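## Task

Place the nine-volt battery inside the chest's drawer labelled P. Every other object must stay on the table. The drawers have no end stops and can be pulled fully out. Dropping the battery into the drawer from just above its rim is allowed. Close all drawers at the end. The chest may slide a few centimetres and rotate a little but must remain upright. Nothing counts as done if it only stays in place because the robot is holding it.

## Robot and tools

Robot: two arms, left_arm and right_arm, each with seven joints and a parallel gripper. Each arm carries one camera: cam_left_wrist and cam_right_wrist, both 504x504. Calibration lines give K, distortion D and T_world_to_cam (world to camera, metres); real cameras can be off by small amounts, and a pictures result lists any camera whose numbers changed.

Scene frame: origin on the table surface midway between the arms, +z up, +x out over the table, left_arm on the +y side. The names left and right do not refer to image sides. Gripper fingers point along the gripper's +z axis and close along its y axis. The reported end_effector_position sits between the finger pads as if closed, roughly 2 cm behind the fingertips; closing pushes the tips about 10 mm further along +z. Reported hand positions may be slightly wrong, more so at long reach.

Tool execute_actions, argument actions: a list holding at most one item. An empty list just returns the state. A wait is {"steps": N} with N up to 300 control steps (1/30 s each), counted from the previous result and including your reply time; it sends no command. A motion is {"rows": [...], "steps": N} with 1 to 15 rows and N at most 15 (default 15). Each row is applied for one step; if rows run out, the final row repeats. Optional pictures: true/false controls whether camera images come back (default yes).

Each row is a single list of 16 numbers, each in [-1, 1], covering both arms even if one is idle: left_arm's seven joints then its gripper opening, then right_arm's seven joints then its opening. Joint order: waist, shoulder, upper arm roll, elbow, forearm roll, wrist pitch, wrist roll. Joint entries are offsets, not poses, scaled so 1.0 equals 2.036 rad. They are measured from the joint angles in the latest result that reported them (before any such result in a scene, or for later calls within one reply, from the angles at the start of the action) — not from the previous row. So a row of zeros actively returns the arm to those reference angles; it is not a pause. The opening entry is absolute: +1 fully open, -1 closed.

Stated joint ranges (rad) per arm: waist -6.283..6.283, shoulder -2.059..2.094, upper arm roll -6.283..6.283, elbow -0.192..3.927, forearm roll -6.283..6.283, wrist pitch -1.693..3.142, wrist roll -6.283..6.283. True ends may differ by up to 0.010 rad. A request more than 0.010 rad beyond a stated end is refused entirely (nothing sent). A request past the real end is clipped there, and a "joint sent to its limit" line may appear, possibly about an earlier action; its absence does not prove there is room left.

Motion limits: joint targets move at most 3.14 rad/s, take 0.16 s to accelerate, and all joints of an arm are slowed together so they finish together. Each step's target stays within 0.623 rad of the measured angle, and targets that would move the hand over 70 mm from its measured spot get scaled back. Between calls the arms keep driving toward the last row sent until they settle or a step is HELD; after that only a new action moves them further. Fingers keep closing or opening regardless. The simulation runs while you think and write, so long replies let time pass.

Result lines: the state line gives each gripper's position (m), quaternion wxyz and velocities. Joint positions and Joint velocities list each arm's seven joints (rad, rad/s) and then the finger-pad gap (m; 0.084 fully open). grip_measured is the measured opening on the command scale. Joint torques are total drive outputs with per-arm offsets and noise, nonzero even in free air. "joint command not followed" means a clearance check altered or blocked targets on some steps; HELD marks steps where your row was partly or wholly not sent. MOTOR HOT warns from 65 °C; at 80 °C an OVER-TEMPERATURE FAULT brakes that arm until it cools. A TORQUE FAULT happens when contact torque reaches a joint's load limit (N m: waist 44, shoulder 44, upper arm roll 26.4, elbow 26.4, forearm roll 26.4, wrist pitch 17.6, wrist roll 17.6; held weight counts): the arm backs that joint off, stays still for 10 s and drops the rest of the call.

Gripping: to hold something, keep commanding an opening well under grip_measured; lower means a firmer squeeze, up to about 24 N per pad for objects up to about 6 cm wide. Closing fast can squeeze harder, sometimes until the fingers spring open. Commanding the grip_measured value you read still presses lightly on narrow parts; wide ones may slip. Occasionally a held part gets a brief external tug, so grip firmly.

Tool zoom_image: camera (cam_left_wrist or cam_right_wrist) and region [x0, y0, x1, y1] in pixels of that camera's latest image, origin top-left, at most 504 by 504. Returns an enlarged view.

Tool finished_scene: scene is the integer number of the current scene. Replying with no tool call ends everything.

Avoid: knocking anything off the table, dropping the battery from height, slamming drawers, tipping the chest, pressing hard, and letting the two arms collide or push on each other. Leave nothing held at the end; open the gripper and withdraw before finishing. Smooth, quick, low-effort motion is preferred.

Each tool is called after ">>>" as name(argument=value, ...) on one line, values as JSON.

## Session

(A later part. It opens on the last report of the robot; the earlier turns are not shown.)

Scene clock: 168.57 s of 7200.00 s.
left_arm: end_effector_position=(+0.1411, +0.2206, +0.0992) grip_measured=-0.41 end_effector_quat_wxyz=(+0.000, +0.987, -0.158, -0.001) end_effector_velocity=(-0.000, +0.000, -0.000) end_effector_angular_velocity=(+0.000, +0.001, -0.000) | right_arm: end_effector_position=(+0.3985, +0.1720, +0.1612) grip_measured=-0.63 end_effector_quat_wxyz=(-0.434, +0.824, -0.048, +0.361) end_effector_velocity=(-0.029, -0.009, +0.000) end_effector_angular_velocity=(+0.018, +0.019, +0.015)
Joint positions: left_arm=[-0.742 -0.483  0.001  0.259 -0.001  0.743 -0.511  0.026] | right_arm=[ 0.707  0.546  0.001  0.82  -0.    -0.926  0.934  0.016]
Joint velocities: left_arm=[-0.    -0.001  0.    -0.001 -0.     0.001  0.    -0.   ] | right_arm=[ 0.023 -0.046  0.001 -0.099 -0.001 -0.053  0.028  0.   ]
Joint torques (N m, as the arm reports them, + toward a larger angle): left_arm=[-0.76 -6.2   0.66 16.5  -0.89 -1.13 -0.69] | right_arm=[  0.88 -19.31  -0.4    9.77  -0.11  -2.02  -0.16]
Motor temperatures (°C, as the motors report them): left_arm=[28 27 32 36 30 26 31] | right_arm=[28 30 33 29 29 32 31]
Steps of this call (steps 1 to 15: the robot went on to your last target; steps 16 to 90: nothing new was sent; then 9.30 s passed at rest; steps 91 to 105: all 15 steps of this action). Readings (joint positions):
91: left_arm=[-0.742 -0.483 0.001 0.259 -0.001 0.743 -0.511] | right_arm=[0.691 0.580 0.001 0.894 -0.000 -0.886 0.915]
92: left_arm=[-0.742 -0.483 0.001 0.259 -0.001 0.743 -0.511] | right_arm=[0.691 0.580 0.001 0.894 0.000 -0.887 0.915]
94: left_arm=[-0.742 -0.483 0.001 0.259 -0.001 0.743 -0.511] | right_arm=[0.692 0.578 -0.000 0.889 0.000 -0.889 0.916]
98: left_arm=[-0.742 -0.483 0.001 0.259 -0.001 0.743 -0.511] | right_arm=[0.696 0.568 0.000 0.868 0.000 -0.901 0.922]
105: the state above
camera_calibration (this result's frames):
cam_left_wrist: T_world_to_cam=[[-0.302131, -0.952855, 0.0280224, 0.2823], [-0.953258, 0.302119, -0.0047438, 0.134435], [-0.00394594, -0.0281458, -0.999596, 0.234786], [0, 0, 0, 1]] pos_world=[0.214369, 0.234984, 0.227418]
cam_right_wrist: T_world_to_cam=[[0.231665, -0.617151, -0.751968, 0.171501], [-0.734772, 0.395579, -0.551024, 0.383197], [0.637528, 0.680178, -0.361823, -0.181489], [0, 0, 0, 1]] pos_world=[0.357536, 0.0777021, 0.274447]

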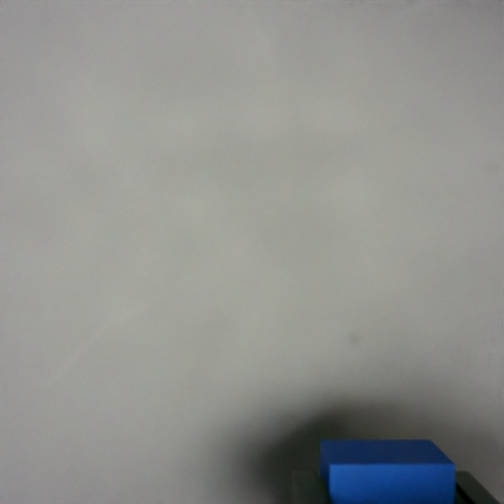

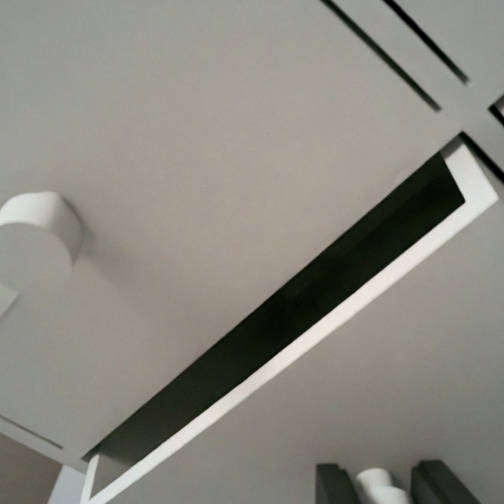

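>>> execute_actions(actions=[{"rows":[[0,0,0,0,0,0,0,-0.7,0.002,-0.0043,0,-0.0091,0,-0.005,0.0027,-0.9],[0,0,0,0,0,0,0,-0.7,0.0032,-0.0069,0,-0.0148,0,-0.008,0.0042,-0.9],[0,0,0,0,0,0,0,-0.7,0.0047,-0.01,0,-0.0216,0,-0.0117,0.006,-0.9],[0,0,0,0,0,0,0,-0.7,0.0063,-0.0135,0,-0.029,0,-0.0157,0.008,-0.9],[0,0,0,0,0,0,0,-0.7,0.0081,-0.0172,0,-0.0372,0,-0.02,0.0101,-0.9],[0,0,0,0,0,0,0,-0.7,0.0099,-0.021,0,-0.0453,0,-0.0244,0.0123,-0.9],[0,0,0,0,0,0,0,-0.7,0.0117,-0.024,0,-0.0521,0,-0.0282,0.0143,-0.9],[0,0,0,0,0,0,0,-0.7,0.0134,-0.0269,0,-0.0589,0,-0.032,0.0162,-0.9],[0,0,0,0,0,0,0,-0.7,0.0152,-0.0299,0,-0.0656,0,-0.0358,0.0182,-0.9],[0,0,0,0,0,0,0,-0.7,0.0169,-0.0328,0,-0.0724,0,-0.0396,0.0202,-0.9],[0,0,0,0,0,0,0,-0.7,0.0187,-0.0358,0,-0.0792,0,-0.0434,0.0221,-0.9],[0,0,0,0,0,0,0,-0.7,0.0204,-0.0387,0,-0.086,0,-0.0472,0.0241,-0.9],[0,0,0,0,0,0,0,-0.7,0.0222,-0.0417,0,-0.0928,0,-0.051,0.0261,-0.9],[0,0,0,0,0,0,0,-0.7,0.0239,-0.0446,0,-0.0995,0,-0.0548,0.028,-0.9],[0,0,0,0,0,0,0,-0.7,0.0257,-0.0476,0,-0.1063,0,-0.0586,0.03,-0.9]],"steps":15}], pictures=false)

>>> execute_actions(actions=[{"steps":20}])

Scene clock: 183.93 s of 7200.00 s.
left_arm: end_effector_position=(+0.1411, +0.2206, +0.0992) grip_measured=-0.41 end_effector_quat_wxyz=(+0.000, +0.987, -0.158, -0.001) end_effector_velocity=(-0.000, +0.000, -0.000) end_effector_angular_velocity=(+0.002, +0.000, -0.001) | right_arm: end_effector_position=(+0.3531, +0.1550, +0.1615) grip_measured=-0.63 end_effector_quat_wxyz=(-0.448, +0.824, -0.050, +0.344) end_effector_velocity=(-0.122, -0.048, +0.001) end_effector_angular_velocity=(+0.072, +0.081, +0.062)
Joint positions: left_arm=[-0.742 -0.483  0.001  0.259 -0.001  0.743 -0.511  0.026] | right_arm=[ 0.744  0.475  0.001  0.665 -0.    -1.011  0.977  0.016]
Joint velocities: left_arm=[ 0.     0.001 -0.001  0.     0.     0.001 -0.    -0.   ] | right_arm=[ 0.104 -0.18  -0.    -0.409 -0.001 -0.229  0.117 -0.   ]
Joint torques (N m, as the arm reports them, + toward a larger angle): left_arm=[-0.86 -6.31  0.52 16.72 -0.83 -1.03 -0.56] | right_arm=[  1.08 -18.73  -0.17   8.76  -0.11  -2.54  -0.12]
Motor temperatures (°C, as the motors report them): left_arm=[28 27 32 36 30 26 31] | right_arm=[28 30 33 29 29 32 31]
Steps of this call (steps 1 to 15: the robot went on to your last target; steps 16 to 90: nothing new was sent; then 11.87 s passed at rest; steps 91 to 105: all 15 steps of this action). Readings (joint positions):
91: left_arm=[-0.742 -0.483 0.001 0.259 -0.001 0.743 -0.511] | right_arm=[0.709 0.542 0.001 0.811 -0.000 -0.931 0.937]
92: left_arm=[-0.742 -0.483 0.001 0.259 -0.001 0.743 -0.511] | right_arm=[0.709 0.541 0.001 0.810 -0.000 -0.932 0.937]
94: left_arm=[-0.742 -0.483 0.001 0.259 -0.001 0.743 -0.511] | right_arm=[0.711 0.537 0.001 0.802 -0.000 -0.936 0.939]
98: left_arm=[-0.742 -0.483 0.001 0.259 -0.001 0.743 -0.511] | right_arm=[0.720 0.518 0.001 0.760 -0.000 -0.958 0.951]
105: the state above

Scene clock: 184.60 s of 7200.00 s.
left_arm: end_effector_position=(+0.1411, +0.2206, +0.0992) grip_measured=-0.41 end_effector_quat_wxyz=(+0.000, +0.987, -0.158, -0.001) end_effector_velocity=(+0.000, +0.000, +0.000) end_effector_angular_velocity=(-0.001, -0.000, +0.000) | right_arm: end_effector_position=(+0.3351, +0.1475, +0.1614) grip_measured=-0.63 end_effector_quat_wxyz=(-0.454, +0.824, -0.051, +0.336) end_effector_velocity=(-0.000, -0.001, -0.000) end_effector_angular_velocity=(-0.000, +0.001, -0.001)
Joint positions: left_arm=[-0.742 -0.483  0.001  0.259 -0.001  0.743 -0.511  0.026] | right_arm=[ 0.759  0.449  0.001  0.604 -0.    -1.045  0.995  0.016]
Joint velocities: left_arm=[ 0.    -0.001  0.    -0.    -0.     0.    -0.    -0.   ] | right_arm=[-0.001 -0.     0.    -0.002 -0.001 -0.001  0.001  0.   ]
Joint torques (N m, as the arm reports them, + toward a larger angle): left_arm=[-0.73 -6.17  0.52 16.76 -0.83 -1.21 -0.59] | right_arm=[  1.13 -17.29  -0.19   8.4   -0.05  -2.15  -0.06]
Motor temperatures (°C, as the motors report them): left_arm=[28 27 32 36 30 26 31] | right_arm=[28 30 33 29 29 32 31]
Steps of this call (steps 1 to 20: the robot went on to your last target). Readings (joint positions):
1: left_arm=[-0.742 -0.483 0.001 0.259 -0.001 0.743 -0.511] | right_arm=[0.747 0.469 0.001 0.651 -0.000 -1.019 0.981]
2: left_arm=[-0.742 -0.483 0.001 0.259 -0.001 0.743 -0.511] | right_arm=[0.751 0.464 0.001 0.638 -0.000 -1.026 0.985]
4: left_arm=[-0.742 -0.483 0.001 0.259 -0.001 0.743 -0.511] | right_arm=[0.755 0.456 0.001 0.621 -0.000 -1.035 0.990]
8: left_arm=[-0.742 -0.483 0.001 0.259 -0.001 0.743 -0.511] | right_arm=[0.758 0.451 0.001 0.609 -0.000 -1.042 0.994]
20: the state above
camera_calibration (this result's frames):
cam_left_wrist: T_world_to_cam=[[-0.302131, -0.952855, 0.0280225, 0.2823], [-0.953258, 0.302119, -0.00474396, 0.134435], [-0.00394582, -0.028146, -0.999596, 0.234786], [0, 0, 0, 1]] pos_world=[0.214369, 0.234984, 0.227418]
cam_right_wrist: T_world_to_cam=[[0.217032, -0.581491, -0.78407, 0.176061], [-0.769112, 0.39277, -0.504182, 0.350797], [0.601136, 0.712461, -0.361988, -0.116851], [0, 0, 0, 1]] pos_world=[0.301835, 0.0478473, 0.272611]

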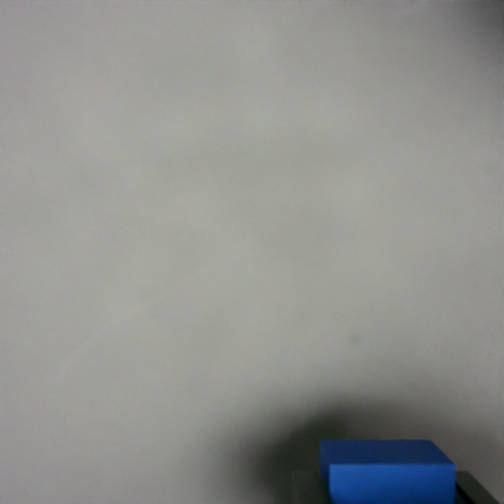

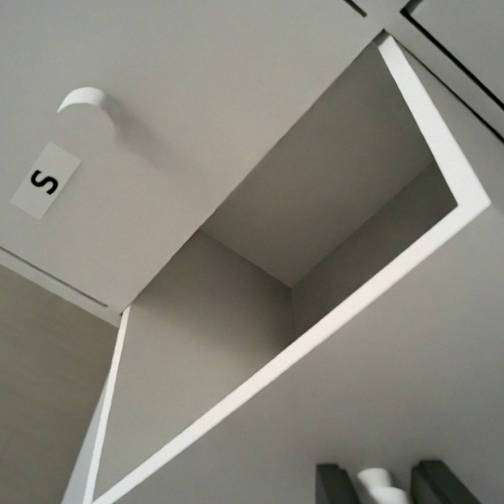

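>>> execute_actions(actions=[{"rows":[[0,-0.1112,0,0.2256,0,0.3363,0.3,-0.7,0,0,0,0,0,0,0,-0.9],[0,-0.1112,0,0.2256,0,0.3363,0.3,-0.7,0,0,0,0,0,0,0,-0.9],[0,-0.1112,0,0.2256,0,0.3363,0.3,-0.7,0,0,0,0,0,0,0,-0.9],[0,-0.1112,0,0.2256,0,0.3363,0.3,-0.7,0,0,0,0,0,0,0,-0.9],[0,-0.1112,0,0.2256,0,0.3363,0.3,-0.7,0,0,0,0,0,0,0,-0.9],[0,-0.1112,0,0.2256,0,0.3363,0.3,-0.7,0,0,0,0,0,0,0,-0.9],[0,-0.1112,0,0.2256,0,0.3363,0.3,-0.7,0,0,0,0,0,0,0,-0.9],[0,-0.1112,0,0.2256,0,0.3363,0.3,-0.7,0,0,0,0,0,0,0,-0.9],[0,-0.1112,0,0.2256,0,0.3363,0.9,-0.7,0,0,0,0,0,0,0,-0.9]],"steps":15}], pictures=false)

>>> execute_actions(actions=[{"steps":25}], pictures=false)

Scene clock: 214.07 s of 7200.00 s.
left_arm: end_effector_position=(+0.1535, +0.2070, +0.2329) grip_measured=-0.41 end_effector_quat_wxyz=(+0.002, +0.910, -0.415, +0.002) end_effector_velocity=(-0.028, +0.031, +0.303) end_effector_angular_velocity=(+0.015, +0.000, -2.011) | right_arm: end_effector_position=(+0.3350, +0.1476, +0.1614) grip_measured=-0.63 end_effector_quat_wxyz=(-0.454, +0.824, -0.051, +0.336) end_effector_velocity=(+0.000, -0.000, -0.001) end_effector_angular_velocity=(-0.000, +0.002, -0.000)
Joint positions: left_arm=[-0.742 -0.636  0.001  0.57  -0.001  1.2    0.027  0.026] | right_arm=[ 0.759  0.449  0.001  0.604 -0.    -1.045  0.995  0.016]
Joint velocities: left_arm=[ 0.    -0.33   0.002  0.67  -0.     1.015  2.011  0.   ] | right_arm=[-0.001  0.001  0.     0.    -0.001  0.001  0.002 -0.   ]
Joint torques (N m, as the arm reports them, + toward a larger angle): left_arm=[-0.77 -5.25  0.83 18.51 -0.71 -1.01 -0.19] | right_arm=[  1.04 -17.22  -0.15   8.35  -0.07  -2.15  -0.1 ]
Motor temperatures (°C, as the motors report them): left_arm=[28 27 32 37 30 26 31] | right_arm=[28 29 33 29 29 32 31]
Steps of this call (steps 1 to 15: the robot went on to your last target; steps 16 to 90: nothing new was sent; then 25.97 s passed at rest; steps 91 to 105: all 15 steps of this action). Readings (joint positions):
91: left_arm=[-0.742 -0.483 0.001 0.259 -0.001 0.743 -0.511] | right_arm=[0.759 0.449 0.001 0.604 -0.000 -1.045 0.995]
92: left_arm=[-0.742 -0.484 0.001 0.261 -0.001 0.747 -0.507] | right_arm=[0.759 0.449 0.001 0.604 -0.000 -1.045 0.995]
94: left_arm=[-0.742 -0.497 0.001 0.285 -0.001 0.788 -0.468] | right_arm=[0.759 0.449 0.001 0.604 -0.000 -1.045 0.995]
98: left_arm=[-0.742 -0.552 0.001 0.402 -0.001 0.941 -0.324] | right_arm=[0.759 0.449 0.001 0.604 -0.000 -1.045 0.995]
105: the state above

Scene clock: 214.90 s of 7200.00 s.
left_arm: end_effector_position=(+0.1413, +0.2203, +0.2997) grip_measured=-0.41 end_effector_quat_wxyz=(-0.001, -0.477, +0.879, -0.000) end_effector_velocity=(-0.000, +0.000, +0.001) end_effector_angular_velocity=(-0.003, -0.001, -0.037) | right_arm: end_effector_position=(+0.3351, +0.1475, +0.1614) grip_measured=-0.63 end_effector_quat_wxyz=(-0.454, +0.824, -0.051, +0.336) end_effector_velocity=(-0.000, +0.000, -0.000) end_effector_angular_velocity=(-0.001, -0.000, +0.000)
Joint positions: left_arm=[-0.742 -0.709  0.001  0.718 -0.001  1.427  1.317  0.026] | right_arm=[ 0.759  0.449  0.001  0.604 -0.    -1.045  0.995  0.016]
Joint velocities: left_arm=[-0.    -0.003  0.001  0.002 -0.001  0.002  0.037  0.   ] | right_arm=[ 0.001  0.    -0.    -0.     0.     0.    -0.001 -0.   ]
Joint torques (N m, as the arm reports them, + toward a larger angle): left_arm=[-0.91 -3.89  0.7  19.06 -0.78 -1.25 -0.6 ] | right_arm=[  0.89 -17.28  -0.37   8.61   0.08  -2.18  -0.08]
Motor temperatures (°C, as the motors report them): left_arm=[28 27 32 37 30 26 31] | right_arm=[28 29 33 29 29 32 31]
Steps of this call (steps 1 to 25: the robot went on to your last target). Readings (joint positions):
1: left_arm=[-0.742 -0.647 0.001 0.592 -0.001 1.233 0.098] | right_arm=[0.759 0.449 0.001 0.604 -0.000 -1.045 0.995]
2: left_arm=[-0.742 -0.657 0.001 0.613 -0.001 1.266 0.174] | right_arm=[0.759 0.449 0.001 0.604 -0.000 -1.045 0.995]
4: left_arm=[-0.742 -0.676 0.001 0.651 -0.001 1.323 0.341] | right_arm=[0.759 0.449 0.001 0.604 -0.000 -1.045 0.995]
8: left_arm=[-0.742 -0.700 0.001 0.698 -0.001 1.394 0.693] | right_arm=[0.759 0.449 0.001 0.604 -0.000 -1.045 0.995]
25: the state above

Deltas to hover: (.319,.7804,0,.8618,0,.0814,.946)/2.036.

>>> execute_actions(actions=[{"rows":[[0.1567,0.3833,0,0.4233,0,0.04,0.4646,-0.7,0,0,0,0,0,0,0,-0.9]],"steps":15}], pictures=false)

>>> execute_actions(actions=[{"steps":25}])

Scene clock: 218.07 s of 7200.00 s.
left_arm: end_effector_position=(+0.2705, +0.1888, +0.3473) grip_measured=-0.41 end_effector_quat_wxyz=(-0.006, -0.342, +0.939, +0.009) end_effector_velocity=(+0.326, -0.064, +0.093) end_effector_angular_velocity=(-0.070, -0.050, -0.953) | right_arm: end_effector_position=(+0.3351, +0.1475, +0.1614) grip_measured=-0.63 end_effector_quat_wxyz=(-0.454, +0.824, -0.051, +0.336) end_effector_velocity=(-0.001, +0.001, +0.000) end_effector_angular_velocity=(+0.000, -0.000, +0.001)
Joint positions: left_arm=[-0.552 -0.269  0.001  1.185 -0.001  1.475  1.803  0.026] | right_arm=[ 0.759  0.449  0.001  0.604 -0.    -1.045  0.995  0.016]
Joint velocities: left_arm=[ 0.369  0.965 -0.004  1.14  -0.     0.095  1.318 -0.   ] | right_arm=[ 0.002 -0.001 -0.    -0.     0.     0.     0.    -0.   ]
Joint torques (N m, as the arm reports them, + toward a larger angle): left_arm=[ -1.04 -10.93   0.97  18.11  -0.76  -0.89  -0.59] | right_arm=[  0.87 -17.37  -0.32   8.5   -0.17  -2.08  -0.05]
Motor temperatures (°C, as the motors report them): left_arm=[28 27 32 37 30 26 31] | right_arm=[28 29 33 29 29 32 31]
Steps of this call (steps 1 to 30: the robot went on to your last target; steps 31 to 80: nothing new was sent; steps 81 to 95: all 15 steps of this action). Readings (joint positions):
81: left_arm=[-0.742 -0.709 0.001 0.718 -0.001 1.427 1.322] | right_arm=[0.759 0.449 0.001 0.604 -0.000 -1.045 0.995]
82: left_arm=[-0.740 -0.706 0.001 0.721 -0.001 1.428 1.326] | right_arm=[0.759 0.449 0.001 0.604 -0.000 -1.045 0.995]
84: left_arm=[-0.721 -0.669 -0.001 0.758 -0.001 1.434 1.366] | right_arm=[0.759 0.449 0.001 0.604 -0.000 -1.045 0.995]
88: left_arm=[-0.645 -0.511 0.002 0.919 -0.001 1.452 1.521] | right_arm=[0.759 0.449 0.001 0.604 -0.000 -1.045 0.995]
95: the state above

Scene clock: 218.90 s of 7200.00 s.
left_arm: end_effector_position=(+0.3880, +0.1809, +0.3602) grip_measured=-0.41 end_effector_quat_wxyz=(-0.000, -0.183, +0.983, -0.000) end_effector_velocity=(+0.002, +0.001, +0.000) end_effector_angular_velocity=(-0.000, -0.001, -0.000) | right_arm: end_effector_position=(+0.3351, +0.1475, +0.1614) grip_measured=-0.63 end_effector_quat_wxyz=(-0.454, +0.824, -0.051, +0.336) end_effector_velocity=(-0.000, +0.000, +0.000) end_effector_angular_velocity=(-0.000, -0.001, +0.001)
Joint positions: left_arm=[-0.423  0.07   0.001  1.579 -0.001  1.509  2.263  0.026] | right_arm=[ 0.759  0.449  0.001  0.604 -0.    -1.045  0.995  0.016]
Joint velocities: left_arm=[ 0.002  0.004  0.002  0.006 -0.     0.001  0.004 -0.   ] | right_arm=[ 0.    -0.    -0.    -0.    -0.001 -0.    -0.    -0.   ]
Joint torques (N m, as the arm reports them, + toward a larger angle): left_arm=[ -0.78 -19.22   0.33  18.78  -0.81  -1.05  -0.62] | right_arm=[  1.01 -17.47  -0.25   8.38  -0.12  -2.11  -0.1 ]
Motor temperatures (°C, as the motors report them): left_arm=[28 27 32 37 30 26 31] | right_arm=[28 29 33 29 29 32 31]
Steps of this call (steps 1 to 25: the robot went on to your last target). Readings (joint positions):
1: left_arm=[-0.540 -0.236 0.001 1.223 -0.001 1.478 1.847] | right_arm=[0.759 0.449 0.001 0.604 -0.000 -1.045 0.995]
2: left_arm=[-0.527 -0.203 0.001 1.261 -0.001 1.482 1.892] | right_arm=[0.759 0.449 0.001 0.604 -0.000 -1.045 0.995]
4: left_arm=[-0.502 -0.137 0.001 1.338 -0.001 1.488 1.981] | right_arm=[0.759 0.449 0.001 0.604 -0.000 -1.045 0.995]
8: left_arm=[-0.454 -0.010 0.002 1.485 -0.001 1.500 2.152] | right_arm=[0.759 0.449 0.001 0.604 -0.000 -1.045 0.995]
25: the state above
camera_calibration (this result's frames):
cam_left_wrist: T_world_to_cam=[[-0.369926, 0.928682, 0.0265387, -0.00174257], [0.928925, 0.37021, -0.00654811, -0.358922], [-0.015906, 0.0222301, -0.999626, 0.491078], [0, 0, 0, 1]] pos_world=[0.340578, 0.123578, 0.48859]
cam_right_wrist: T_world_to_cam=[[0.217049, -0.581478, -0.784074, 0.176064], [-0.769124, 0.39275, -0.504178, 0.350791], [0.601114, 0.712482, -0.361983, -0.116847], [0, 0, 0, 1]] pos_world=[0.301826, 0.0478557, 0.272612]

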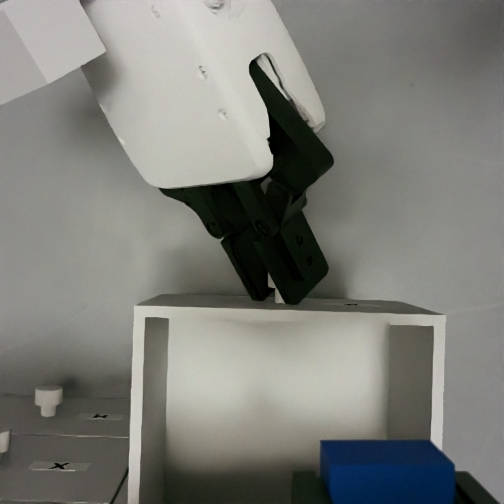

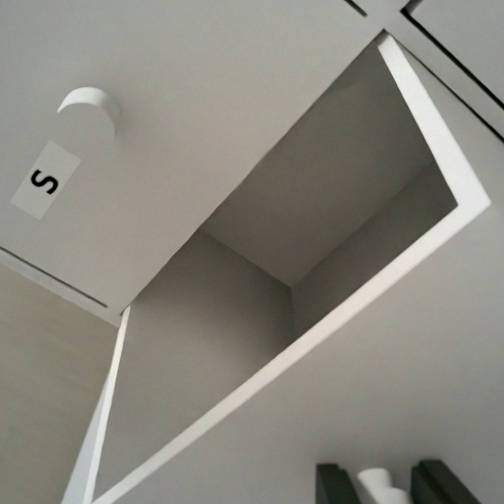

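>>> execute_actions(actions=[{"rows":[[0.0015,-0.0257,0,-0.1215,0,-0.0958,0.0015,-0.7,0,0,0,0,0,0,0,-0.9]],"steps":15}])

Scene clock: 232.50 s of 7200.00 s.
left_arm: end_effector_position=(+0.3799, +0.1870, +0.2980) grip_measured=-0.41 end_effector_quat_wxyz=(+0.001, -0.183, +0.983, -0.001) end_effector_velocity=(-0.001, +0.001, -0.009) end_effector_angular_velocity=(-0.007, -0.013, +0.001) | right_arm: end_effector_position=(+0.3351, +0.1475, +0.1614) grip_measured=-0.63 end_effector_quat_wxyz=(-0.454, +0.824, -0.051, +0.336) end_effector_velocity=(+0.001, -0.001, +0.000) end_effector_angular_velocity=(+0.000, +0.000, -0.001)
Joint positions: left_arm=[-0.42   0.019  0.001  1.339 -0.001  1.318  2.266  0.026] | right_arm=[ 0.759  0.449  0.001  0.604 -0.    -1.045  0.995  0.016]
Joint velocities: left_arm=[ 0.    -0.017  0.001 -0.049  0.    -0.047 -0.     0.   ] | right_arm=[-0.001 -0.    -0.    -0.    -0.001  0.     0.     0.   ]
Joint torques (N m, as the arm reports them, + toward a larger angle): left_arm=[ -0.79 -18.18   0.68  18.81  -0.68  -0.89  -0.64] | right_arm=[  1.13 -17.22  -0.15   8.38   0.01  -2.06  -0.02]
Motor temperatures (°C, as the motors report them): left_arm=[28 27 32 37 30 26 31] | right_arm=[28 29 33 29 29 32 31]
Steps of this call (steps 1 to 30: the robot went on to your last target; steps 31 to 100: nothing new was sent; then 9.77 s passed at rest; steps 101 to 115: all 15 steps of this action). Readings (joint positions):
101: left_arm=[-0.423 0.071 0.001 1.580 -0.001 1.508 2.263] | right_arm=[0.759 0.449 0.001 0.604 -0.000 -1.045 0.995]
102: left_arm=[-0.423 0.070 0.001 1.576 -0.001 1.505 2.263] | right_arm=[0.759 0.449 0.001 0.604 -0.000 -1.045 0.995]
104: left_arm=[-0.422 0.060 0.001 1.541 -0.001 1.473 2.264] | right_arm=[0.759 0.449 0.001 0.604 -0.000 -1.045 0.995]
108: left_arm=[-0.421 0.033 0.001 1.389 -0.001 1.364 2.265] | right_arm=[0.759 0.449 0.001 0.604 -0.000 -1.045 0.995]
115: the state above
camera_calibration (this result's frames):
cam_left_wrist: T_world_to_cam=[[-0.370118, 0.92866, 0.024559, -0.00811677], [0.928884, 0.370338, -0.00496446, -0.354646], [-0.0137054, 0.020975, -0.999686, 0.428021], [0, 0, 0, 1]] pos_world=[0.332287, 0.129899, 0.426325]
cam_right_wrist: T_world_to_cam=[[0.217054, -0.581475, -0.784076, 0.176065], [-0.769126, 0.392746, -0.504178, 0.35079], [0.601109, 0.712487, -0.36198, -0.116846], [0, 0, 0, 1]] pos_world=[0.301824, 0.0478574, 0.272613]

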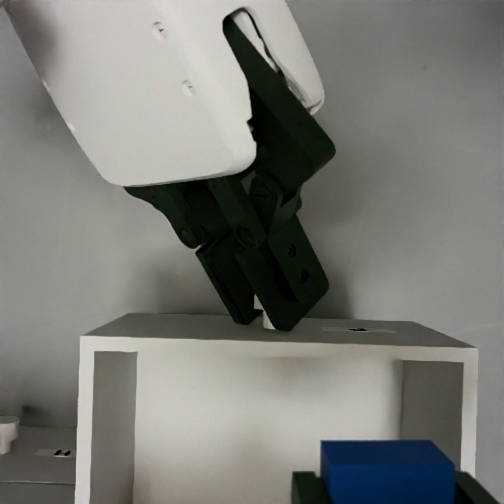

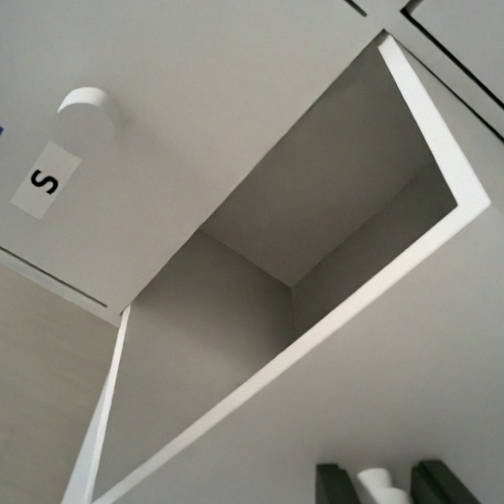

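>>> execute_actions(actions=[{"rows":[[0,0.002,0,-0.025,0,-0.027,0,-0.7,0,0,0,0,0,0,0,-0.9],[0,0.002,0,-0.025,0,-0.027,0,-0.7,0,0,0,0,0,0,0,-0.9],[0,0.004,0,-0.042,0,-0.046,0,-0.7,0,0,0,0,0,0,0,-0.9],[0,0.004,0,-0.042,0,-0.046,0,-0.7,0,0,0,0,0,0,0,-0.9],[0,0.008,0,-0.061,0,-0.069,0,-0.7,0,0,0,0,0,0,0,-0.9],[0,0.008,0,-0.061,0,-0.069,0,-0.7,0,0,0,0,0,0,0,-0.9],[0,0.013,0,-0.0802,0,-0.0921,0,-0.7,0,0,0,0,0,0,0,-0.9]],"steps":15}])

Scene clock: 239.00 s of 7200.00 s.
left_arm: end_effector_position=(+0.3790, +0.1876, +0.2325) grip_measured=-0.41 end_effector_quat_wxyz=(-0.001, -0.183, +0.983, +0.000) end_effector_velocity=(+0.012, -0.006, -0.004) end_effector_angular_velocity=(-0.032, -0.058, +0.002) | right_arm: end_effector_position=(+0.3351, +0.1475, +0.1614) grip_measured=-0.63 end_effector_quat_wxyz=(-0.454, +0.824, -0.051, +0.336) end_effector_velocity=(-0.000, +0.000, +0.000) end_effector_angular_velocity=(+0.000, -0.001, +0.001)
Joint positions: left_arm=[-0.42   0.044  0.001  1.182 -0.001  1.139  2.266  0.026] | right_arm=[ 0.759  0.449  0.001  0.604 -0.    -1.045  0.995  0.016]
Joint velocities: left_arm=[-0.    -0.006  0.    -0.034  0.    -0.095 -0.002  0.   ] | right_arm=[ 0.001 -0.     0.    -0.     0.    -0.001 -0.001 -0.   ]
Joint torques (N m, as the arm reports them, + toward a larger angle): left_arm=[ -0.59 -19.06   0.43  19.55  -0.88  -0.89  -0.55] | right_arm=[  1.17 -17.16  -0.2    8.47   0.11  -2.19  -0.13]
Motor temperatures (°C, as the motors report them): left_arm=[28 27 32 37 30 26 31] | right_arm=[28 29 33 29 29 32 31]
Steps of this call (steps 1 to 15: the robot went on to your last target; steps 16 to 90: nothing new was sent; then 3.00 s passed at rest; steps 91 to 105: all 15 steps of this action). Readings (joint positions):
91: left_arm=[-0.420 0.018 0.001 1.332 -0.001 1.313 2.266] | right_arm=[0.759 0.449 0.001 0.604 -0.000 -1.045 0.995]
92: left_arm=[-0.420 0.018 0.001 1.330 -0.001 1.310 2.266] | right_arm=[0.759 0.449 0.001 0.604 -0.000 -1.045 0.995]
94: left_arm=[-0.420 0.019 0.001 1.313 -0.001 1.288 2.266] | right_arm=[0.759 0.449 0.001 0.604 -0.000 -1.045 0.995]
98: left_arm=[-0.420 0.029 0.001 1.249 -0.001 1.218 2.266] | right_arm=[0.759 0.449 0.001 0.604 -0.000 -1.045 0.995]
105: the state above
camera_calibration (this result's frames):
cam_left_wrist: T_world_to_cam=[[-0.370206, 0.928531, 0.0278969, -0.00815785], [0.928787, 0.370536, -0.00756947, -0.353664], [-0.0173653, 0.023108, -0.999582, 0.363456], [0, 0, 0, 1]] pos_world=[0.33177, 0.130221, 0.360855]
cam_right_wrist: T_world_to_cam=[[0.217051, -0.581477, -0.784075, 0.176065], [-0.769125, 0.392748, -0.504178, 0.350791], [0.601112, 0.712484, -0.361982, -0.116847], [0, 0, 0, 1]] pos_world=[0.301825, 0.0478565, 0.272613]

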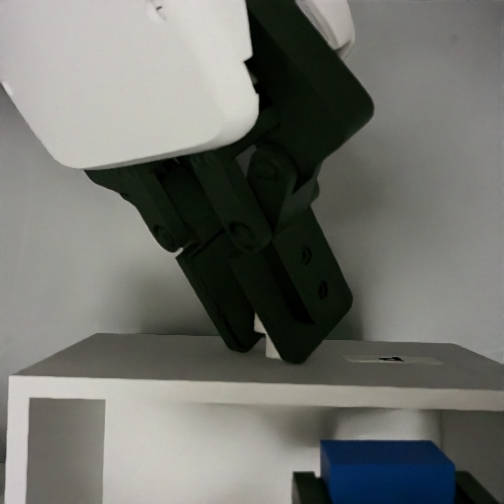

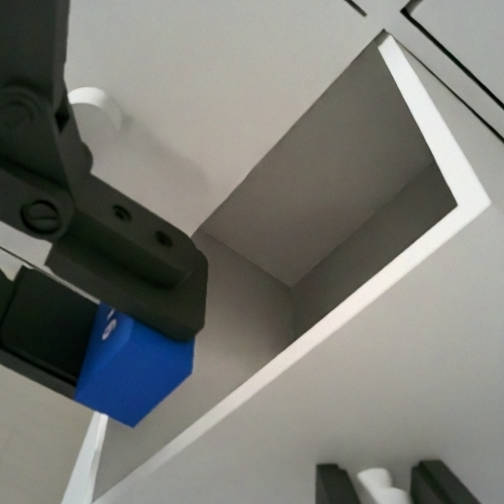

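>>> execute_actions(actions=[{"rows":[[0,0.0007,0,-0.003,0,-0.0042,0,-0.2,0,0,0,0,0,0,0,-0.9],[0,0.0007,0,-0.003,0,-0.0042,0,0.0,0,0,0,0,0,0,0,-0.9]],"steps":15}])

Scene clock: 243.10 s of 7200.00 s.
left_arm: end_effector_position=(+0.3791, +0.1876, +0.2299) grip_measured=-0.01 end_effector_quat_wxyz=(-0.000, -0.183, +0.983, -0.000) end_effector_velocity=(+0.000, +0.000, +0.000) end_effector_angular_velocity=(-0.000, -0.001, +0.001) | right_arm: end_effector_position=(+0.3349, +0.1475, +0.1611) grip_measured=-0.63 end_effector_quat_wxyz=(-0.453, +0.824, -0.051, +0.336) end_effector_velocity=(+0.001, -0.000, +0.001) end_effector_angular_velocity=(+0.002, -0.002, -0.001)
Joint positions: left_arm=[-0.42   0.046  0.001  1.176 -0.001  1.131  2.266  0.044] | right_arm=[ 0.759  0.449  0.001  0.604 -0.    -1.045  0.995  0.016]
Joint velocities: left_arm=[ 0. -0.  0.  0.  0. -0. -0.  0.] | right_arm=[-0.001 -0.001 -0.     0.001  0.001 -0.001 -0.001  0.   ]
Joint torques (N m, as the arm reports them, + toward a larger angle): left_arm=[ -0.69 -18.72   0.41  18.75  -0.86  -1.08  -0.68] | right_arm=[  0.69 -18.12  -0.26   8.97   0.18  -2.5   -0.2 ]
Motor temperatures (°C, as the motors report them): left_arm=[28 27 32 37 30 26 31] | right_arm=[28 29 33 29 29 32 31]
Steps of this call (steps 1 to 15: the robot went on to your last target; steps 16 to 90: nothing new was sent; then 0.60 s passed at rest; steps 91 to 105: all 15 steps of this action). Readings (joint positions):
91: left_arm=[-0.420 0.045 0.001 1.176 -0.001 1.130 2.266] | right_arm=[0.759 0.449 0.001 0.604 -0.000 -1.045 0.995]
92: left_arm=[-0.420 0.045 0.001 1.176 -0.001 1.131 2.266] | right_arm=[0.759 0.449 0.001 0.604 -0.000 -1.045 0.995]
94: left_arm=[-0.420 0.045 0.001 1.176 -0.001 1.131 2.266] | right_arm=[0.759 0.449 0.001 0.604 -0.000 -1.045 0.995]
98: left_arm=[-0.420 0.046 0.001 1.176 -0.001 1.131 2.266] | right_arm=[0.759 0.449 0.001 0.604 -0.000 -1.045 0.995]
105: the state above
camera_calibration (this result's frames):
cam_left_wrist: T_world_to_cam=[[-0.370238, 0.928542, 0.0270654, -0.00779389], [0.928792, 0.370539, -0.00688525, -0.353919], [-0.016422, 0.0225889, -0.99961, 0.360628], [0, 0, 0, 1]] pos_world=[0.331754, 0.130231, 0.358262]
cam_right_wrist: T_world_to_cam=[[0.21661, -0.581966, -0.783834, 0.175946], [-0.769462, 0.392369, -0.503958, 0.350677], [0.600839, 0.712293, -0.36281, -0.116579], [0, 0, 0, 1]] pos_world=[0.301767, 0.0478381, 0.272343]

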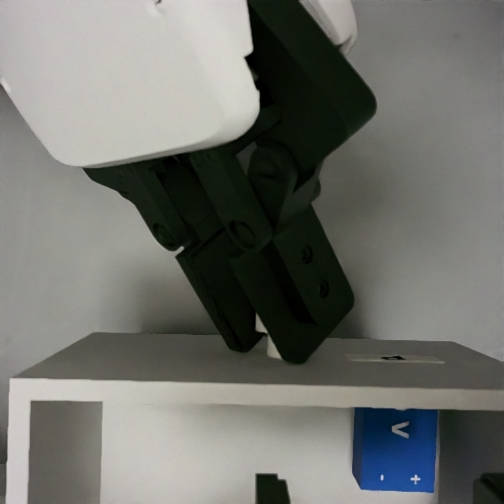

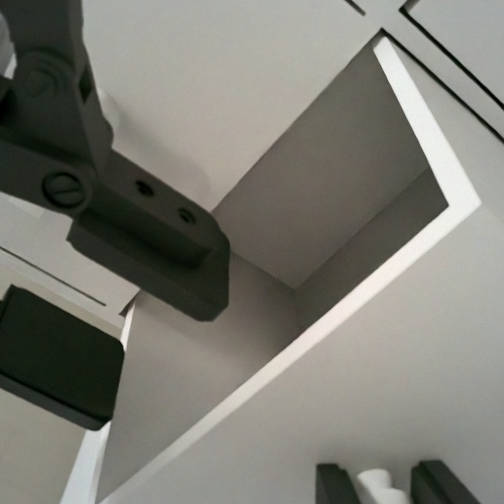

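>>> execute_actions(actions=[{"rows":[[0,-0.01,0,0.038,0,0.046,0,0,0,0,0,0,0,0,0,-0.9],[0,-0.01,0,0.038,0,0.046,0,0,0,0,0,0,0,0,0,-0.9],[0,-0.01,0,0.038,0,0.046,0,0,0,0,0,0,0,0,0,-0.9],[0,-0.0138,0,0.0766,0,0.09,0,0,0,0,0,0,0,0,0,-0.9],[0,-0.0138,0,0.0766,0,0.09,0,0,0,0,0,0,0,0,0,-0.9],[0,-0.0138,0,0.0766,0,0.09,0,0,0,0,0,0,0,0,0,-0.9],[0,-0.0138,0,0.0766,0,0.09,0,0,0,0,0,0,0,0,0,-0.9],[0,-0.0138,0,0.0766,0,0.09,0,0,0,0,0,0,0,0,0,-0.9],[0,-0.0138,0,0.0766,0,0.09,0,0,0,0,0,0,0,0,0,-0.9],[0,-0.219,0,0.03,0,0.2,0,0,0,0,0,0,0,0,0,-0.9]],"steps":15}], pictures=false)

>>> execute_actions(actions=[{"steps":15}], pictures=false)

Scene clock: 252.67 s of 7200.00 s.
left_arm: end_effector_position=(+0.3578, +0.1995, +0.3232) grip_measured=-0.01 end_effector_quat_wxyz=(+0.007, -0.183, +0.983, -0.007) end_effector_velocity=(-0.180, +0.098, +0.377) end_effector_angular_velocity=(-0.194, -0.346, -0.004) | right_arm: end_effector_position=(+0.3350, +0.1474, +0.1611) grip_measured=-0.63 end_effector_quat_wxyz=(-0.453, +0.824, -0.051, +0.336) end_effector_velocity=(-0.000, -0.000, -0.000) end_effector_angular_velocity=(-0.002, -0.001, +0.001)
Joint positions: left_arm=[-0.42  -0.082  0.001  1.295 -0.001  1.357  2.266  0.044] | right_arm=[ 0.759  0.449  0.001  0.604 -0.    -1.045  0.995  0.016]
Joint velocities: left_arm=[-0.001 -0.995 -0.003 -0.093  0.     0.505 -0.     0.   ] | right_arm=[-0.    -0.     0.    -0.    -0.     0.    -0.002 -0.   ]
Joint torques (N m, as the arm reports them, + toward a larger angle): left_arm=[ -0.58 -15.7    0.59  18.71  -0.96  -0.8   -0.57] | right_arm=[  1.   -18.08  -0.31   8.91   0.11  -2.42  -0.18]
Motor temperatures (°C, as the motors report them): left_arm=[28 28 32 37 30 26 31] | right_arm=[28 29 33 29 29 32 31]
Steps of this call (steps 1 to 15: the robot went on to your last target; steps 16 to 90: nothing new was sent; then 6.07 s passed at rest; steps 91 to 105: all 15 steps of this action). Readings (joint positions):
91: left_arm=[-0.420 0.046 0.001 1.176 -0.001 1.131 2.266] | right_arm=[0.759 0.449 0.001 0.604 -0.000 -1.045 0.995]
92: left_arm=[-0.420 0.045 0.001 1.178 -0.001 1.135 2.266] | right_arm=[0.759 0.449 0.001 0.604 -0.000 -1.045 0.995]
94: left_arm=[-0.420 0.041 0.001 1.200 -0.001 1.166 2.266] | right_arm=[0.759 0.449 0.001 0.604 -0.000 -1.045 0.995]
98: left_arm=[-0.420 0.023 0.001 1.289 -0.001 1.260 2.266] | right_arm=[0.759 0.449 0.001 0.604 -0.000 -1.045 0.995]
105: the state above

Scene clock: 253.17 s of 7200.00 s.
left_arm: end_effector_position=(+0.2821, +0.2415, +0.4121) grip_measured=-0.01 end_effector_quat_wxyz=(+0.036, -0.183, +0.982, -0.031) end_effector_velocity=(-0.019, +0.011, +0.002) end_effector_angular_velocity=(+0.010, +0.020, +0.000) | right_arm: end_effector_position=(+0.3350, +0.1474, +0.1611) grip_measured=-0.63 end_effector_quat_wxyz=(-0.453, +0.824, -0.051, +0.336) end_effector_velocity=(-0.000, +0.000, -0.000) end_effector_angular_velocity=(+0.001, +0.001, +0.000)
Joint positions: left_arm=[-0.42  -0.392  0.001  1.237 -0.001  1.534  2.266  0.044] | right_arm=[ 0.759  0.449  0.001  0.604 -0.    -1.045  0.995  0.016]
Joint velocities: left_arm=[ 0.    -0.05   0.    -0.03  -0.001  0.043  0.    -0.   ] | right_arm=[ 0.    -0.     0.    -0.    -0.     0.     0.001  0.   ]
Joint torques (N m, as the arm reports them, + toward a larger angle): left_arm=[-1.05 -8.52  0.73 18.59 -0.8  -1.16 -0.6 ] | right_arm=[  1.   -18.24  -0.54   9.07   0.04  -2.44  -0.2 ]
Motor temperatures (°C, as the motors report them): left_arm=[28 28 32 37 30 26 31] | right_arm=[28 29 33 29 29 32 31]
Steps of this call (steps 1 to 15: the robot went on to your last target). Readings (joint positions):
1: left_arm=[-0.420 -0.114 0.001 1.292 -0.001 1.374 2.266] | right_arm=[0.759 0.449 0.001 0.604 -0.000 -1.045 0.995]
2: left_arm=[-0.420 -0.145 0.001 1.288 -0.001 1.390 2.266] | right_arm=[0.759 0.449 0.001 0.604 -0.000 -1.045 0.995]
4: left_arm=[-0.420 -0.203 0.001 1.277 -0.001 1.424 2.266] | right_arm=[0.759 0.449 0.001 0.604 -0.000 -1.045 0.995]
8: left_arm=[-0.420 -0.321 0.001 1.253 -0.001 1.492 2.266] | right_arm=[0.759 0.449 0.001 0.604 -0.000 -1.045 0.995]
15: the state above

>>> execute_actions(actions=[{"rows":[[0,0,0,0,0,0,0,0,-0.001,0.0017,0,0.0038,0,0.0021,-0.0011,-0.9],[0,0,0,0,0,0,0,0,-0.0024,0.004,0,0.0091,0,0.0051,-0.0027,-0.9],[0,0,0,0,0,0,0,0,-0.0039,0.0067,0,0.0152,0,0.0085,-0.0044,-0.9],[0,0,0,0,0,0,0,0,-0.0059,0.01,0,0.0228,0,0.0128,-0.0066,-0.9],[0,0,0,0,0,0,0,0,-0.0079,0.0134,0,0.0304,0,0.0171,-0.0089,-0.9],[0,0,0,0,0,0,0,0,-0.0098,0.0167,0,0.038,0,0.0213,-0.0111,-0.9],[0,0,0,0,0,0,0,0,-0.0118,0.02,0,0.0456,0,0.0256,-0.0133,-0.9],[0,0,0,0,0,0,0,0,-0.0137,0.0234,0,0.0532,0,0.0298,-0.0155,-0.9],[0,0,0,0,0,0,0,0,-0.0157,0.0267,0,0.0608,0,0.0341,-0.0177,-0.9],[0,0,0,0,0,0,0,0,-0.0172,0.0299,0,0.0676,0,0.0378,-0.0195,-0.9],[0,0,0,0,0,0,0,0,-0.0187,0.033,0,0.0744,0,0.0414,-0.0213,-0.9],[0,0,0,0,0,0,0,0,-0.0202,0.0362,0,0.0813,0,0.0451,-0.0231,-0.9],[0,0,0,0,0,0,0,0,-0.0216,0.0394,0,0.0881,0,0.0487,-0.0249,-0.9],[0,0,0,0,0,0,0,0,-0.0231,0.0425,0,0.0949,0,0.0524,-0.0267,-0.9],[0,0,0,0,0,0,0,0,-0.0246,0.0457,0,0.1017,0,0.056,-0.0285,-0.9]],"steps":15}], pictures=false)

>>> execute_actions(actions=[{"steps":20}])

Scene clock: 263.80 s of 7200.00 s.
left_arm: end_effector_position=(+0.2821, +0.2416, +0.4122) grip_measured=-0.01 end_effector_quat_wxyz=(+0.036, -0.183, +0.982, -0.031) end_effector_velocity=(+0.000, -0.000, -0.001) end_effector_angular_velocity=(+0.000, -0.000, -0.000) | right_arm: end_effector_position=(+0.3784, +0.1645, +0.1613) grip_measured=-0.63 end_effector_quat_wxyz=(-0.440, +0.824, -0.049, +0.354) end_effector_velocity=(+0.119, +0.048, +0.001) end_effector_angular_velocity=(-0.066, -0.081, -0.052)
Joint positions: left_arm=[-0.42  -0.392  0.001  1.237 -0.001  1.534  2.266  0.044] | right_arm=[ 0.723  0.514  0.001  0.75  -0.    -0.964  0.954  0.016]
Joint velocities: left_arm=[-0.     0.001 -0.    -0.001  0.    -0.002  0.    -0.   ] | right_arm=[-0.094  0.191  0.002  0.419  0.     0.223 -0.113 -0.   ]
Joint torques (N m, as the arm reports them, + toward a larger angle): left_arm=[-0.88 -9.4   0.59 18.26 -0.83 -1.06 -0.56] | right_arm=[  1.28 -19.14  -0.61   9.51   0.05  -1.87  -0.48]
Motor temperatures (°C, as the motors report them): left_arm=[28 27 32 37 30 26 31] | right_arm=[28 30 33 29 29 32 31]
Steps of this call (steps 1 to 15: the robot went on to your last target; steps 16 to 90: nothing new was sent; then 7.13 s passed at rest; steps 91 to 105: all 15 steps of this action). Readings (joint positions):
91: left_arm=[-0.420 -0.400 0.001 1.237 -0.001 1.538 2.266] | right_arm=[0.759 0.449 0.001 0.604 -0.000 -1.045 0.995]
92: left_arm=[-0.420 -0.399 0.001 1.238 -0.001 1.537 2.266] | right_arm=[0.759 0.450 0.001 0.605 -0.000 -1.044 0.995]
94: left_arm=[-0.420 -0.396 0.001 1.238 -0.001 1.536 2.266] | right_arm=[0.757 0.453 0.002 0.612 -0.000 -1.040 0.992]
98: left_arm=[-0.420 -0.393 0.001 1.237 -0.001 1.534 2.266] | right_arm=[0.747 0.470 0.001 0.652 -0.000 -1.018 0.981]
105: the state above

Scene clock: 264.47 s of 7200.00 s.
left_arm: end_effector_position=(+0.2821, +0.2415, +0.4121) grip_measured=-0.01 end_effector_quat_wxyz=(+0.036, -0.183, +0.982, -0.031) end_effector_velocity=(+0.000, +0.000, +0.001) end_effector_angular_velocity=(-0.001, -0.002, +0.000) | right_arm: end_effector_position=(+0.3956, +0.1713, +0.1611) grip_measured=-0.63 end_effector_quat_wxyz=(-0.435, +0.824, -0.048, +0.360) end_effector_velocity=(-0.000, +0.001, -0.000) end_effector_angular_velocity=(-0.002, +0.001, +0.001)
Joint positions: left_arm=[-0.42  -0.392  0.001  1.237 -0.001  1.534  2.266  0.044] | right_arm=[ 0.709  0.542  0.001  0.811 -0.    -0.931  0.937  0.016]
Joint velocities: left_arm=[-0.    -0.001  0.     0.001  0.    -0.001  0.    -0.   ] | right_arm=[ 0.001  0.    -0.     0.001 -0.001  0.003 -0.    -0.   ]
Joint torques (N m, as the arm reports them, + toward a larger angle): left_arm=[-0.7  -9.38  0.74 18.05 -0.8  -1.16 -0.59] | right_arm=[  0.4  -18.2   -0.83   8.94   0.34  -1.45  -0.3 ]
Motor temperatures (°C, as the motors report them): left_arm=[28 27 32 37 30 26 31] | right_arm=[28 30 33 29 29 32 31]
Steps of this call (steps 1 to 20: the robot went on to your last target). Readings (joint positions):
1: left_arm=[-0.420 -0.392 0.001 1.237 -0.001 1.534 2.266] | right_arm=[0.720 0.520 0.001 0.764 -0.000 -0.957 0.950]
2: left_arm=[-0.420 -0.392 0.001 1.237 -0.001 1.534 2.266] | right_arm=[0.717 0.526 0.001 0.777 -0.000 -0.950 0.946]
4: left_arm=[-0.420 -0.392 0.001 1.237 -0.001 1.534 2.266] | right_arm=[0.713 0.534 0.001 0.794 -0.000 -0.941 0.942]
8: left_arm=[-0.420 -0.392 0.001 1.237 -0.001 1.534 2.266] | right_arm=[0.710 0.540 0.001 0.807 -0.000 -0.934 0.938]
20: the state above
camera_calibration (this result's frames):
cam_left_wrist: T_world_to_cam=[[-0.368996, 0.928212, -0.0475925, -0.0682227], [0.92701, 0.371245, 0.0531846, -0.307017], [0.0670351, -0.0244938, -0.99745, 0.526906], [0, 0, 0, 1]] pos_world=[0.224113, 0.19021, 0.538644]
cam_right_wrist: T_world_to_cam=[[0.231014, -0.615223, -0.753746, 0.171874], [-0.736478, 0.39567, -0.548676, 0.38163], [0.635793, 0.681869, -0.361693, -0.178772], [0, 0, 0, 1]] pos_world=[0.355019, 0.0766403, 0.274281]

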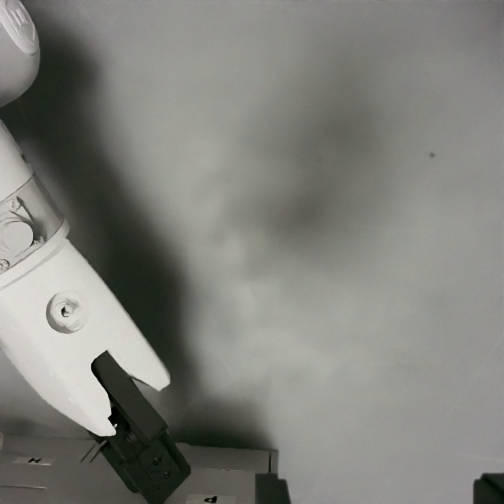

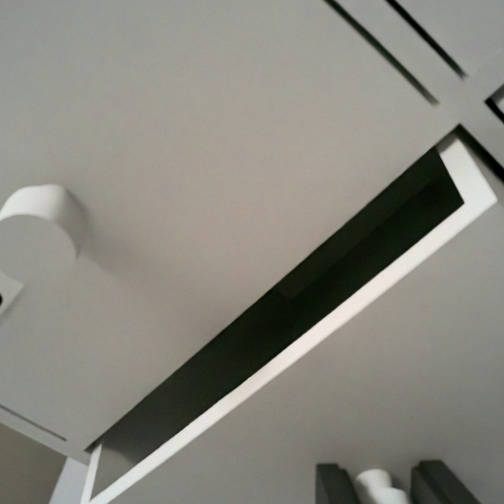

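>>> execute_actions(actions=[{"rows":[[0,0,0,0,0,0,0,0,-0.0009,0.002,0,0.0043,0,0.0023,-0.0012,-0.9],[0,0,0,0,0,0,0,0,-0.0019,0.004,0,0.0086,0,0.0046,-0.0023,-0.9],[0,0,0,0,0,0,0,0,-0.0028,0.0059,0,0.013,0,0.007,-0.0035,-0.9],[0,0,0,0,0,0,0,0,-0.0038,0.0079,0,0.0173,0,0.0093,-0.0046,-0.9],[0,0,0,0,0,0,0,0,-0.0047,0.0099,0,0.0216,0,0.0116,-0.0058,-0.9],[0,0,0,0,0,0,0,0,-0.0056,0.0119,0,0.0259,0,0.0139,-0.0069,-0.9],[0,0,0,0,0,0,0,0,-0.0064,0.0135,0,0.0294,0,0.0158,-0.0078,-0.9],[0,0,0,0,0,0,0,0,-0.0071,0.015,0,0.0328,0,0.0176,-0.0087,-0.9],[0,0,0,0,0,0,0,0,-0.0077,0.0162,0,0.0354,0,0.019,-0.0094,-0.9],[0,0,0,0,0,0,0,0,-0.0082,0.0172,0,0.0376,0,0.0202,-0.01,-0.9],[0,0,0,0,0,0,0,0,-0.0085,0.018,0,0.0393,0,0.0211,-0.0105,-0.9],[0,0,0,0,0,0,0,0,-0.0088,0.0186,0,0.0406,0,0.0218,-0.0108,-0.9],[0,0,0,0,0,0,0,0,-0.0091,0.0192,0,0.0419,0,0.0225,-0.0112,-0.9],[0,0,0,0,0,0,0,0,-0.0094,0.0198,0,0.0432,0,0.0232,-0.0115,-0.9]],"steps":15}], pictures=false)

>>> execute_actions(actions=[{"steps":20}])

Scene clock: 275.90 s of 7200.00 s.
left_arm: end_effector_position=(+0.2821, +0.2415, +0.4121) grip_measured=-0.01 end_effector_quat_wxyz=(+0.036, -0.183, +0.982, -0.031) end_effector_velocity=(-0.000, -0.001, -0.001) end_effector_angular_velocity=(+0.001, +0.001, -0.003) | right_arm: end_effector_position=(+0.4174, +0.1786, +0.1612) grip_measured=-0.63 end_effector_quat_wxyz=(-0.428, +0.824, -0.047, +0.368) end_effector_velocity=(+0.029, +0.011, +0.001) end_effector_angular_velocity=(-0.017, -0.020, -0.010)
Joint positions: left_arm=[-0.42  -0.392  0.001  1.237 -0.001  1.534  2.266  0.044] | right_arm=[ 0.693  0.577  0.001  0.887 -0.    -0.89   0.917  0.016]
Joint velocities: left_arm=[ 0.     0.001 -0.002 -0.    -0.     0.     0.002 -0.   ] | right_arm=[-0.022  0.049  0.002  0.108 -0.001  0.057 -0.028 -0.   ]
Joint torques (N m, as the arm reports them, + toward a larger angle): left_arm=[-0.58 -9.56  0.69 18.15 -0.88 -1.2  -0.61] | right_arm=[  0.17 -18.64  -0.87   8.03   0.31  -1.19  -0.31]
Motor temperatures (°C, as the motors report them): left_arm=[28 27 32 37 30 26 31] | right_arm=[28 29 33 29 29 32 31]
Steps of this call (steps 1 to 15: the robot went on to your last target; steps 16 to 90: nothing new was sent; then 7.93 s passed at rest; steps 91 to 105: all 15 steps of this action). Readings (joint positions):
91: left_arm=[-0.420 -0.392 0.001 1.237 -0.001 1.534 2.266] | right_arm=[0.709 0.542 0.001 0.811 -0.000 -0.931 0.937]
92: left_arm=[-0.420 -0.392 0.001 1.237 -0.001 1.534 2.266] | right_arm=[0.709 0.543 0.001 0.812 -0.000 -0.930 0.937]
94: left_arm=[-0.420 -0.392 0.001 1.237 -0.001 1.534 2.266] | right_arm=[0.708 0.546 0.001 0.819 -0.000 -0.926 0.935]
98: left_arm=[-0.420 -0.392 0.001 1.237 -0.001 1.534 2.266] | right_arm=[0.702 0.558 0.001 0.846 0.000 -0.912 0.928]
105: the state above

Scene clock: 276.57 s of 7200.00 s.
left_arm: end_effector_position=(+0.2821, +0.2415, +0.4121) grip_measured=-0.01 end_effector_quat_wxyz=(+0.036, -0.183, +0.982, -0.031) end_effector_velocity=(-0.000, +0.000, +0.000) end_effector_angular_velocity=(+0.000, -0.001, -0.000) | right_arm: end_effector_position=(+0.4202, +0.1802, +0.1613) grip_measured=-0.63 end_effector_quat_wxyz=(-0.428, +0.824, -0.046, +0.369) end_effector_velocity=(-0.001, +0.001, +0.001) end_effector_angular_velocity=(+0.000, -0.001, +0.002)
Joint positions: left_arm=[-0.42  -0.392  0.001  1.237 -0.001  1.534  2.266  0.044] | right_arm=[ 0.691  0.582  0.002  0.899 -0.    -0.884  0.914  0.016]
Joint velocities: left_arm=[-0.    -0.001 -0.001  0.     0.     0.001 -0.     0.   ] | right_arm=[ 0.002 -0.001 -0.     0.001  0.001  0.001 -0.001 -0.   ]
Joint torques (N m, as the arm reports them, + toward a larger angle): left_arm=[-0.72 -9.34  0.67 18.25 -0.94 -1.15 -0.6 ] | right_arm=[ -0.8  -18.44  -1.78   9.29   1.    -1.24  -0.41]
Motor temperatures (°C, as the motors report them): left_arm=[28 27 32 37 30 26 31] | right_arm=[28 29 33 29 29 32 31]
Steps of this call (steps 1 to 20: the robot went on to your last target). Readings (joint positions):
1: left_arm=[-0.420 -0.392 0.001 1.237 -0.001 1.534 2.266] | right_arm=[0.692 0.579 0.001 0.891 -0.000 -0.888 0.916]
2: left_arm=[-0.420 -0.392 0.001 1.237 -0.001 1.534 2.266] | right_arm=[0.692 0.580 0.001 0.893 -0.000 -0.887 0.915]
4: left_arm=[-0.420 -0.392 0.001 1.237 -0.001 1.534 2.266] | right_arm=[0.691 0.581 0.001 0.895 -0.000 -0.886 0.914]
8: left_arm=[-0.420 -0.392 0.001 1.237 -0.001 1.534 2.266] | right_arm=[0.691 0.582 0.002 0.898 -0.000 -0.884 0.914]
20: the state above
camera_calibration (this result's frames):
cam_left_wrist: T_world_to_cam=[[-0.368996, 0.928212, -0.0475926, -0.0682226], [0.92701, 0.371246, 0.0531846, -0.307017], [0.0670351, -0.0244939, -0.99745, 0.526906], [0, 0, 0, 1]] pos_world=[0.224113, 0.19021, 0.538644]
cam_right_wrist: T_world_to_cam=[[0.236649, -0.628576, -0.74087, 0.16974], [-0.723749, 0.394688, -0.566046, 0.393943], [0.648216, 0.670159, -0.361529, -0.203552], [0, 0, 0, 1]] pos_world=[0.376893, 0.0876214, 0.275155]

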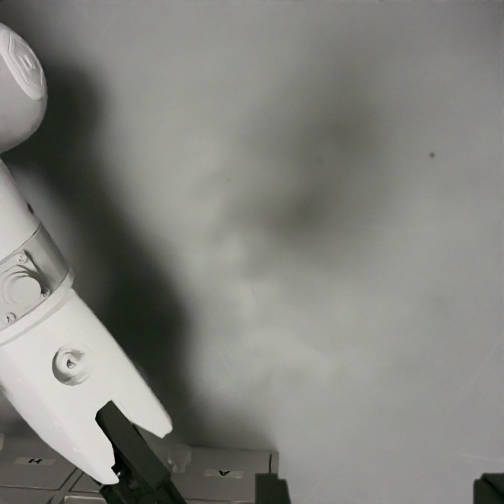

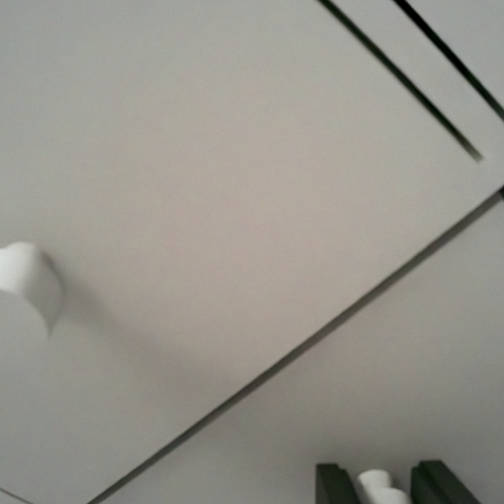

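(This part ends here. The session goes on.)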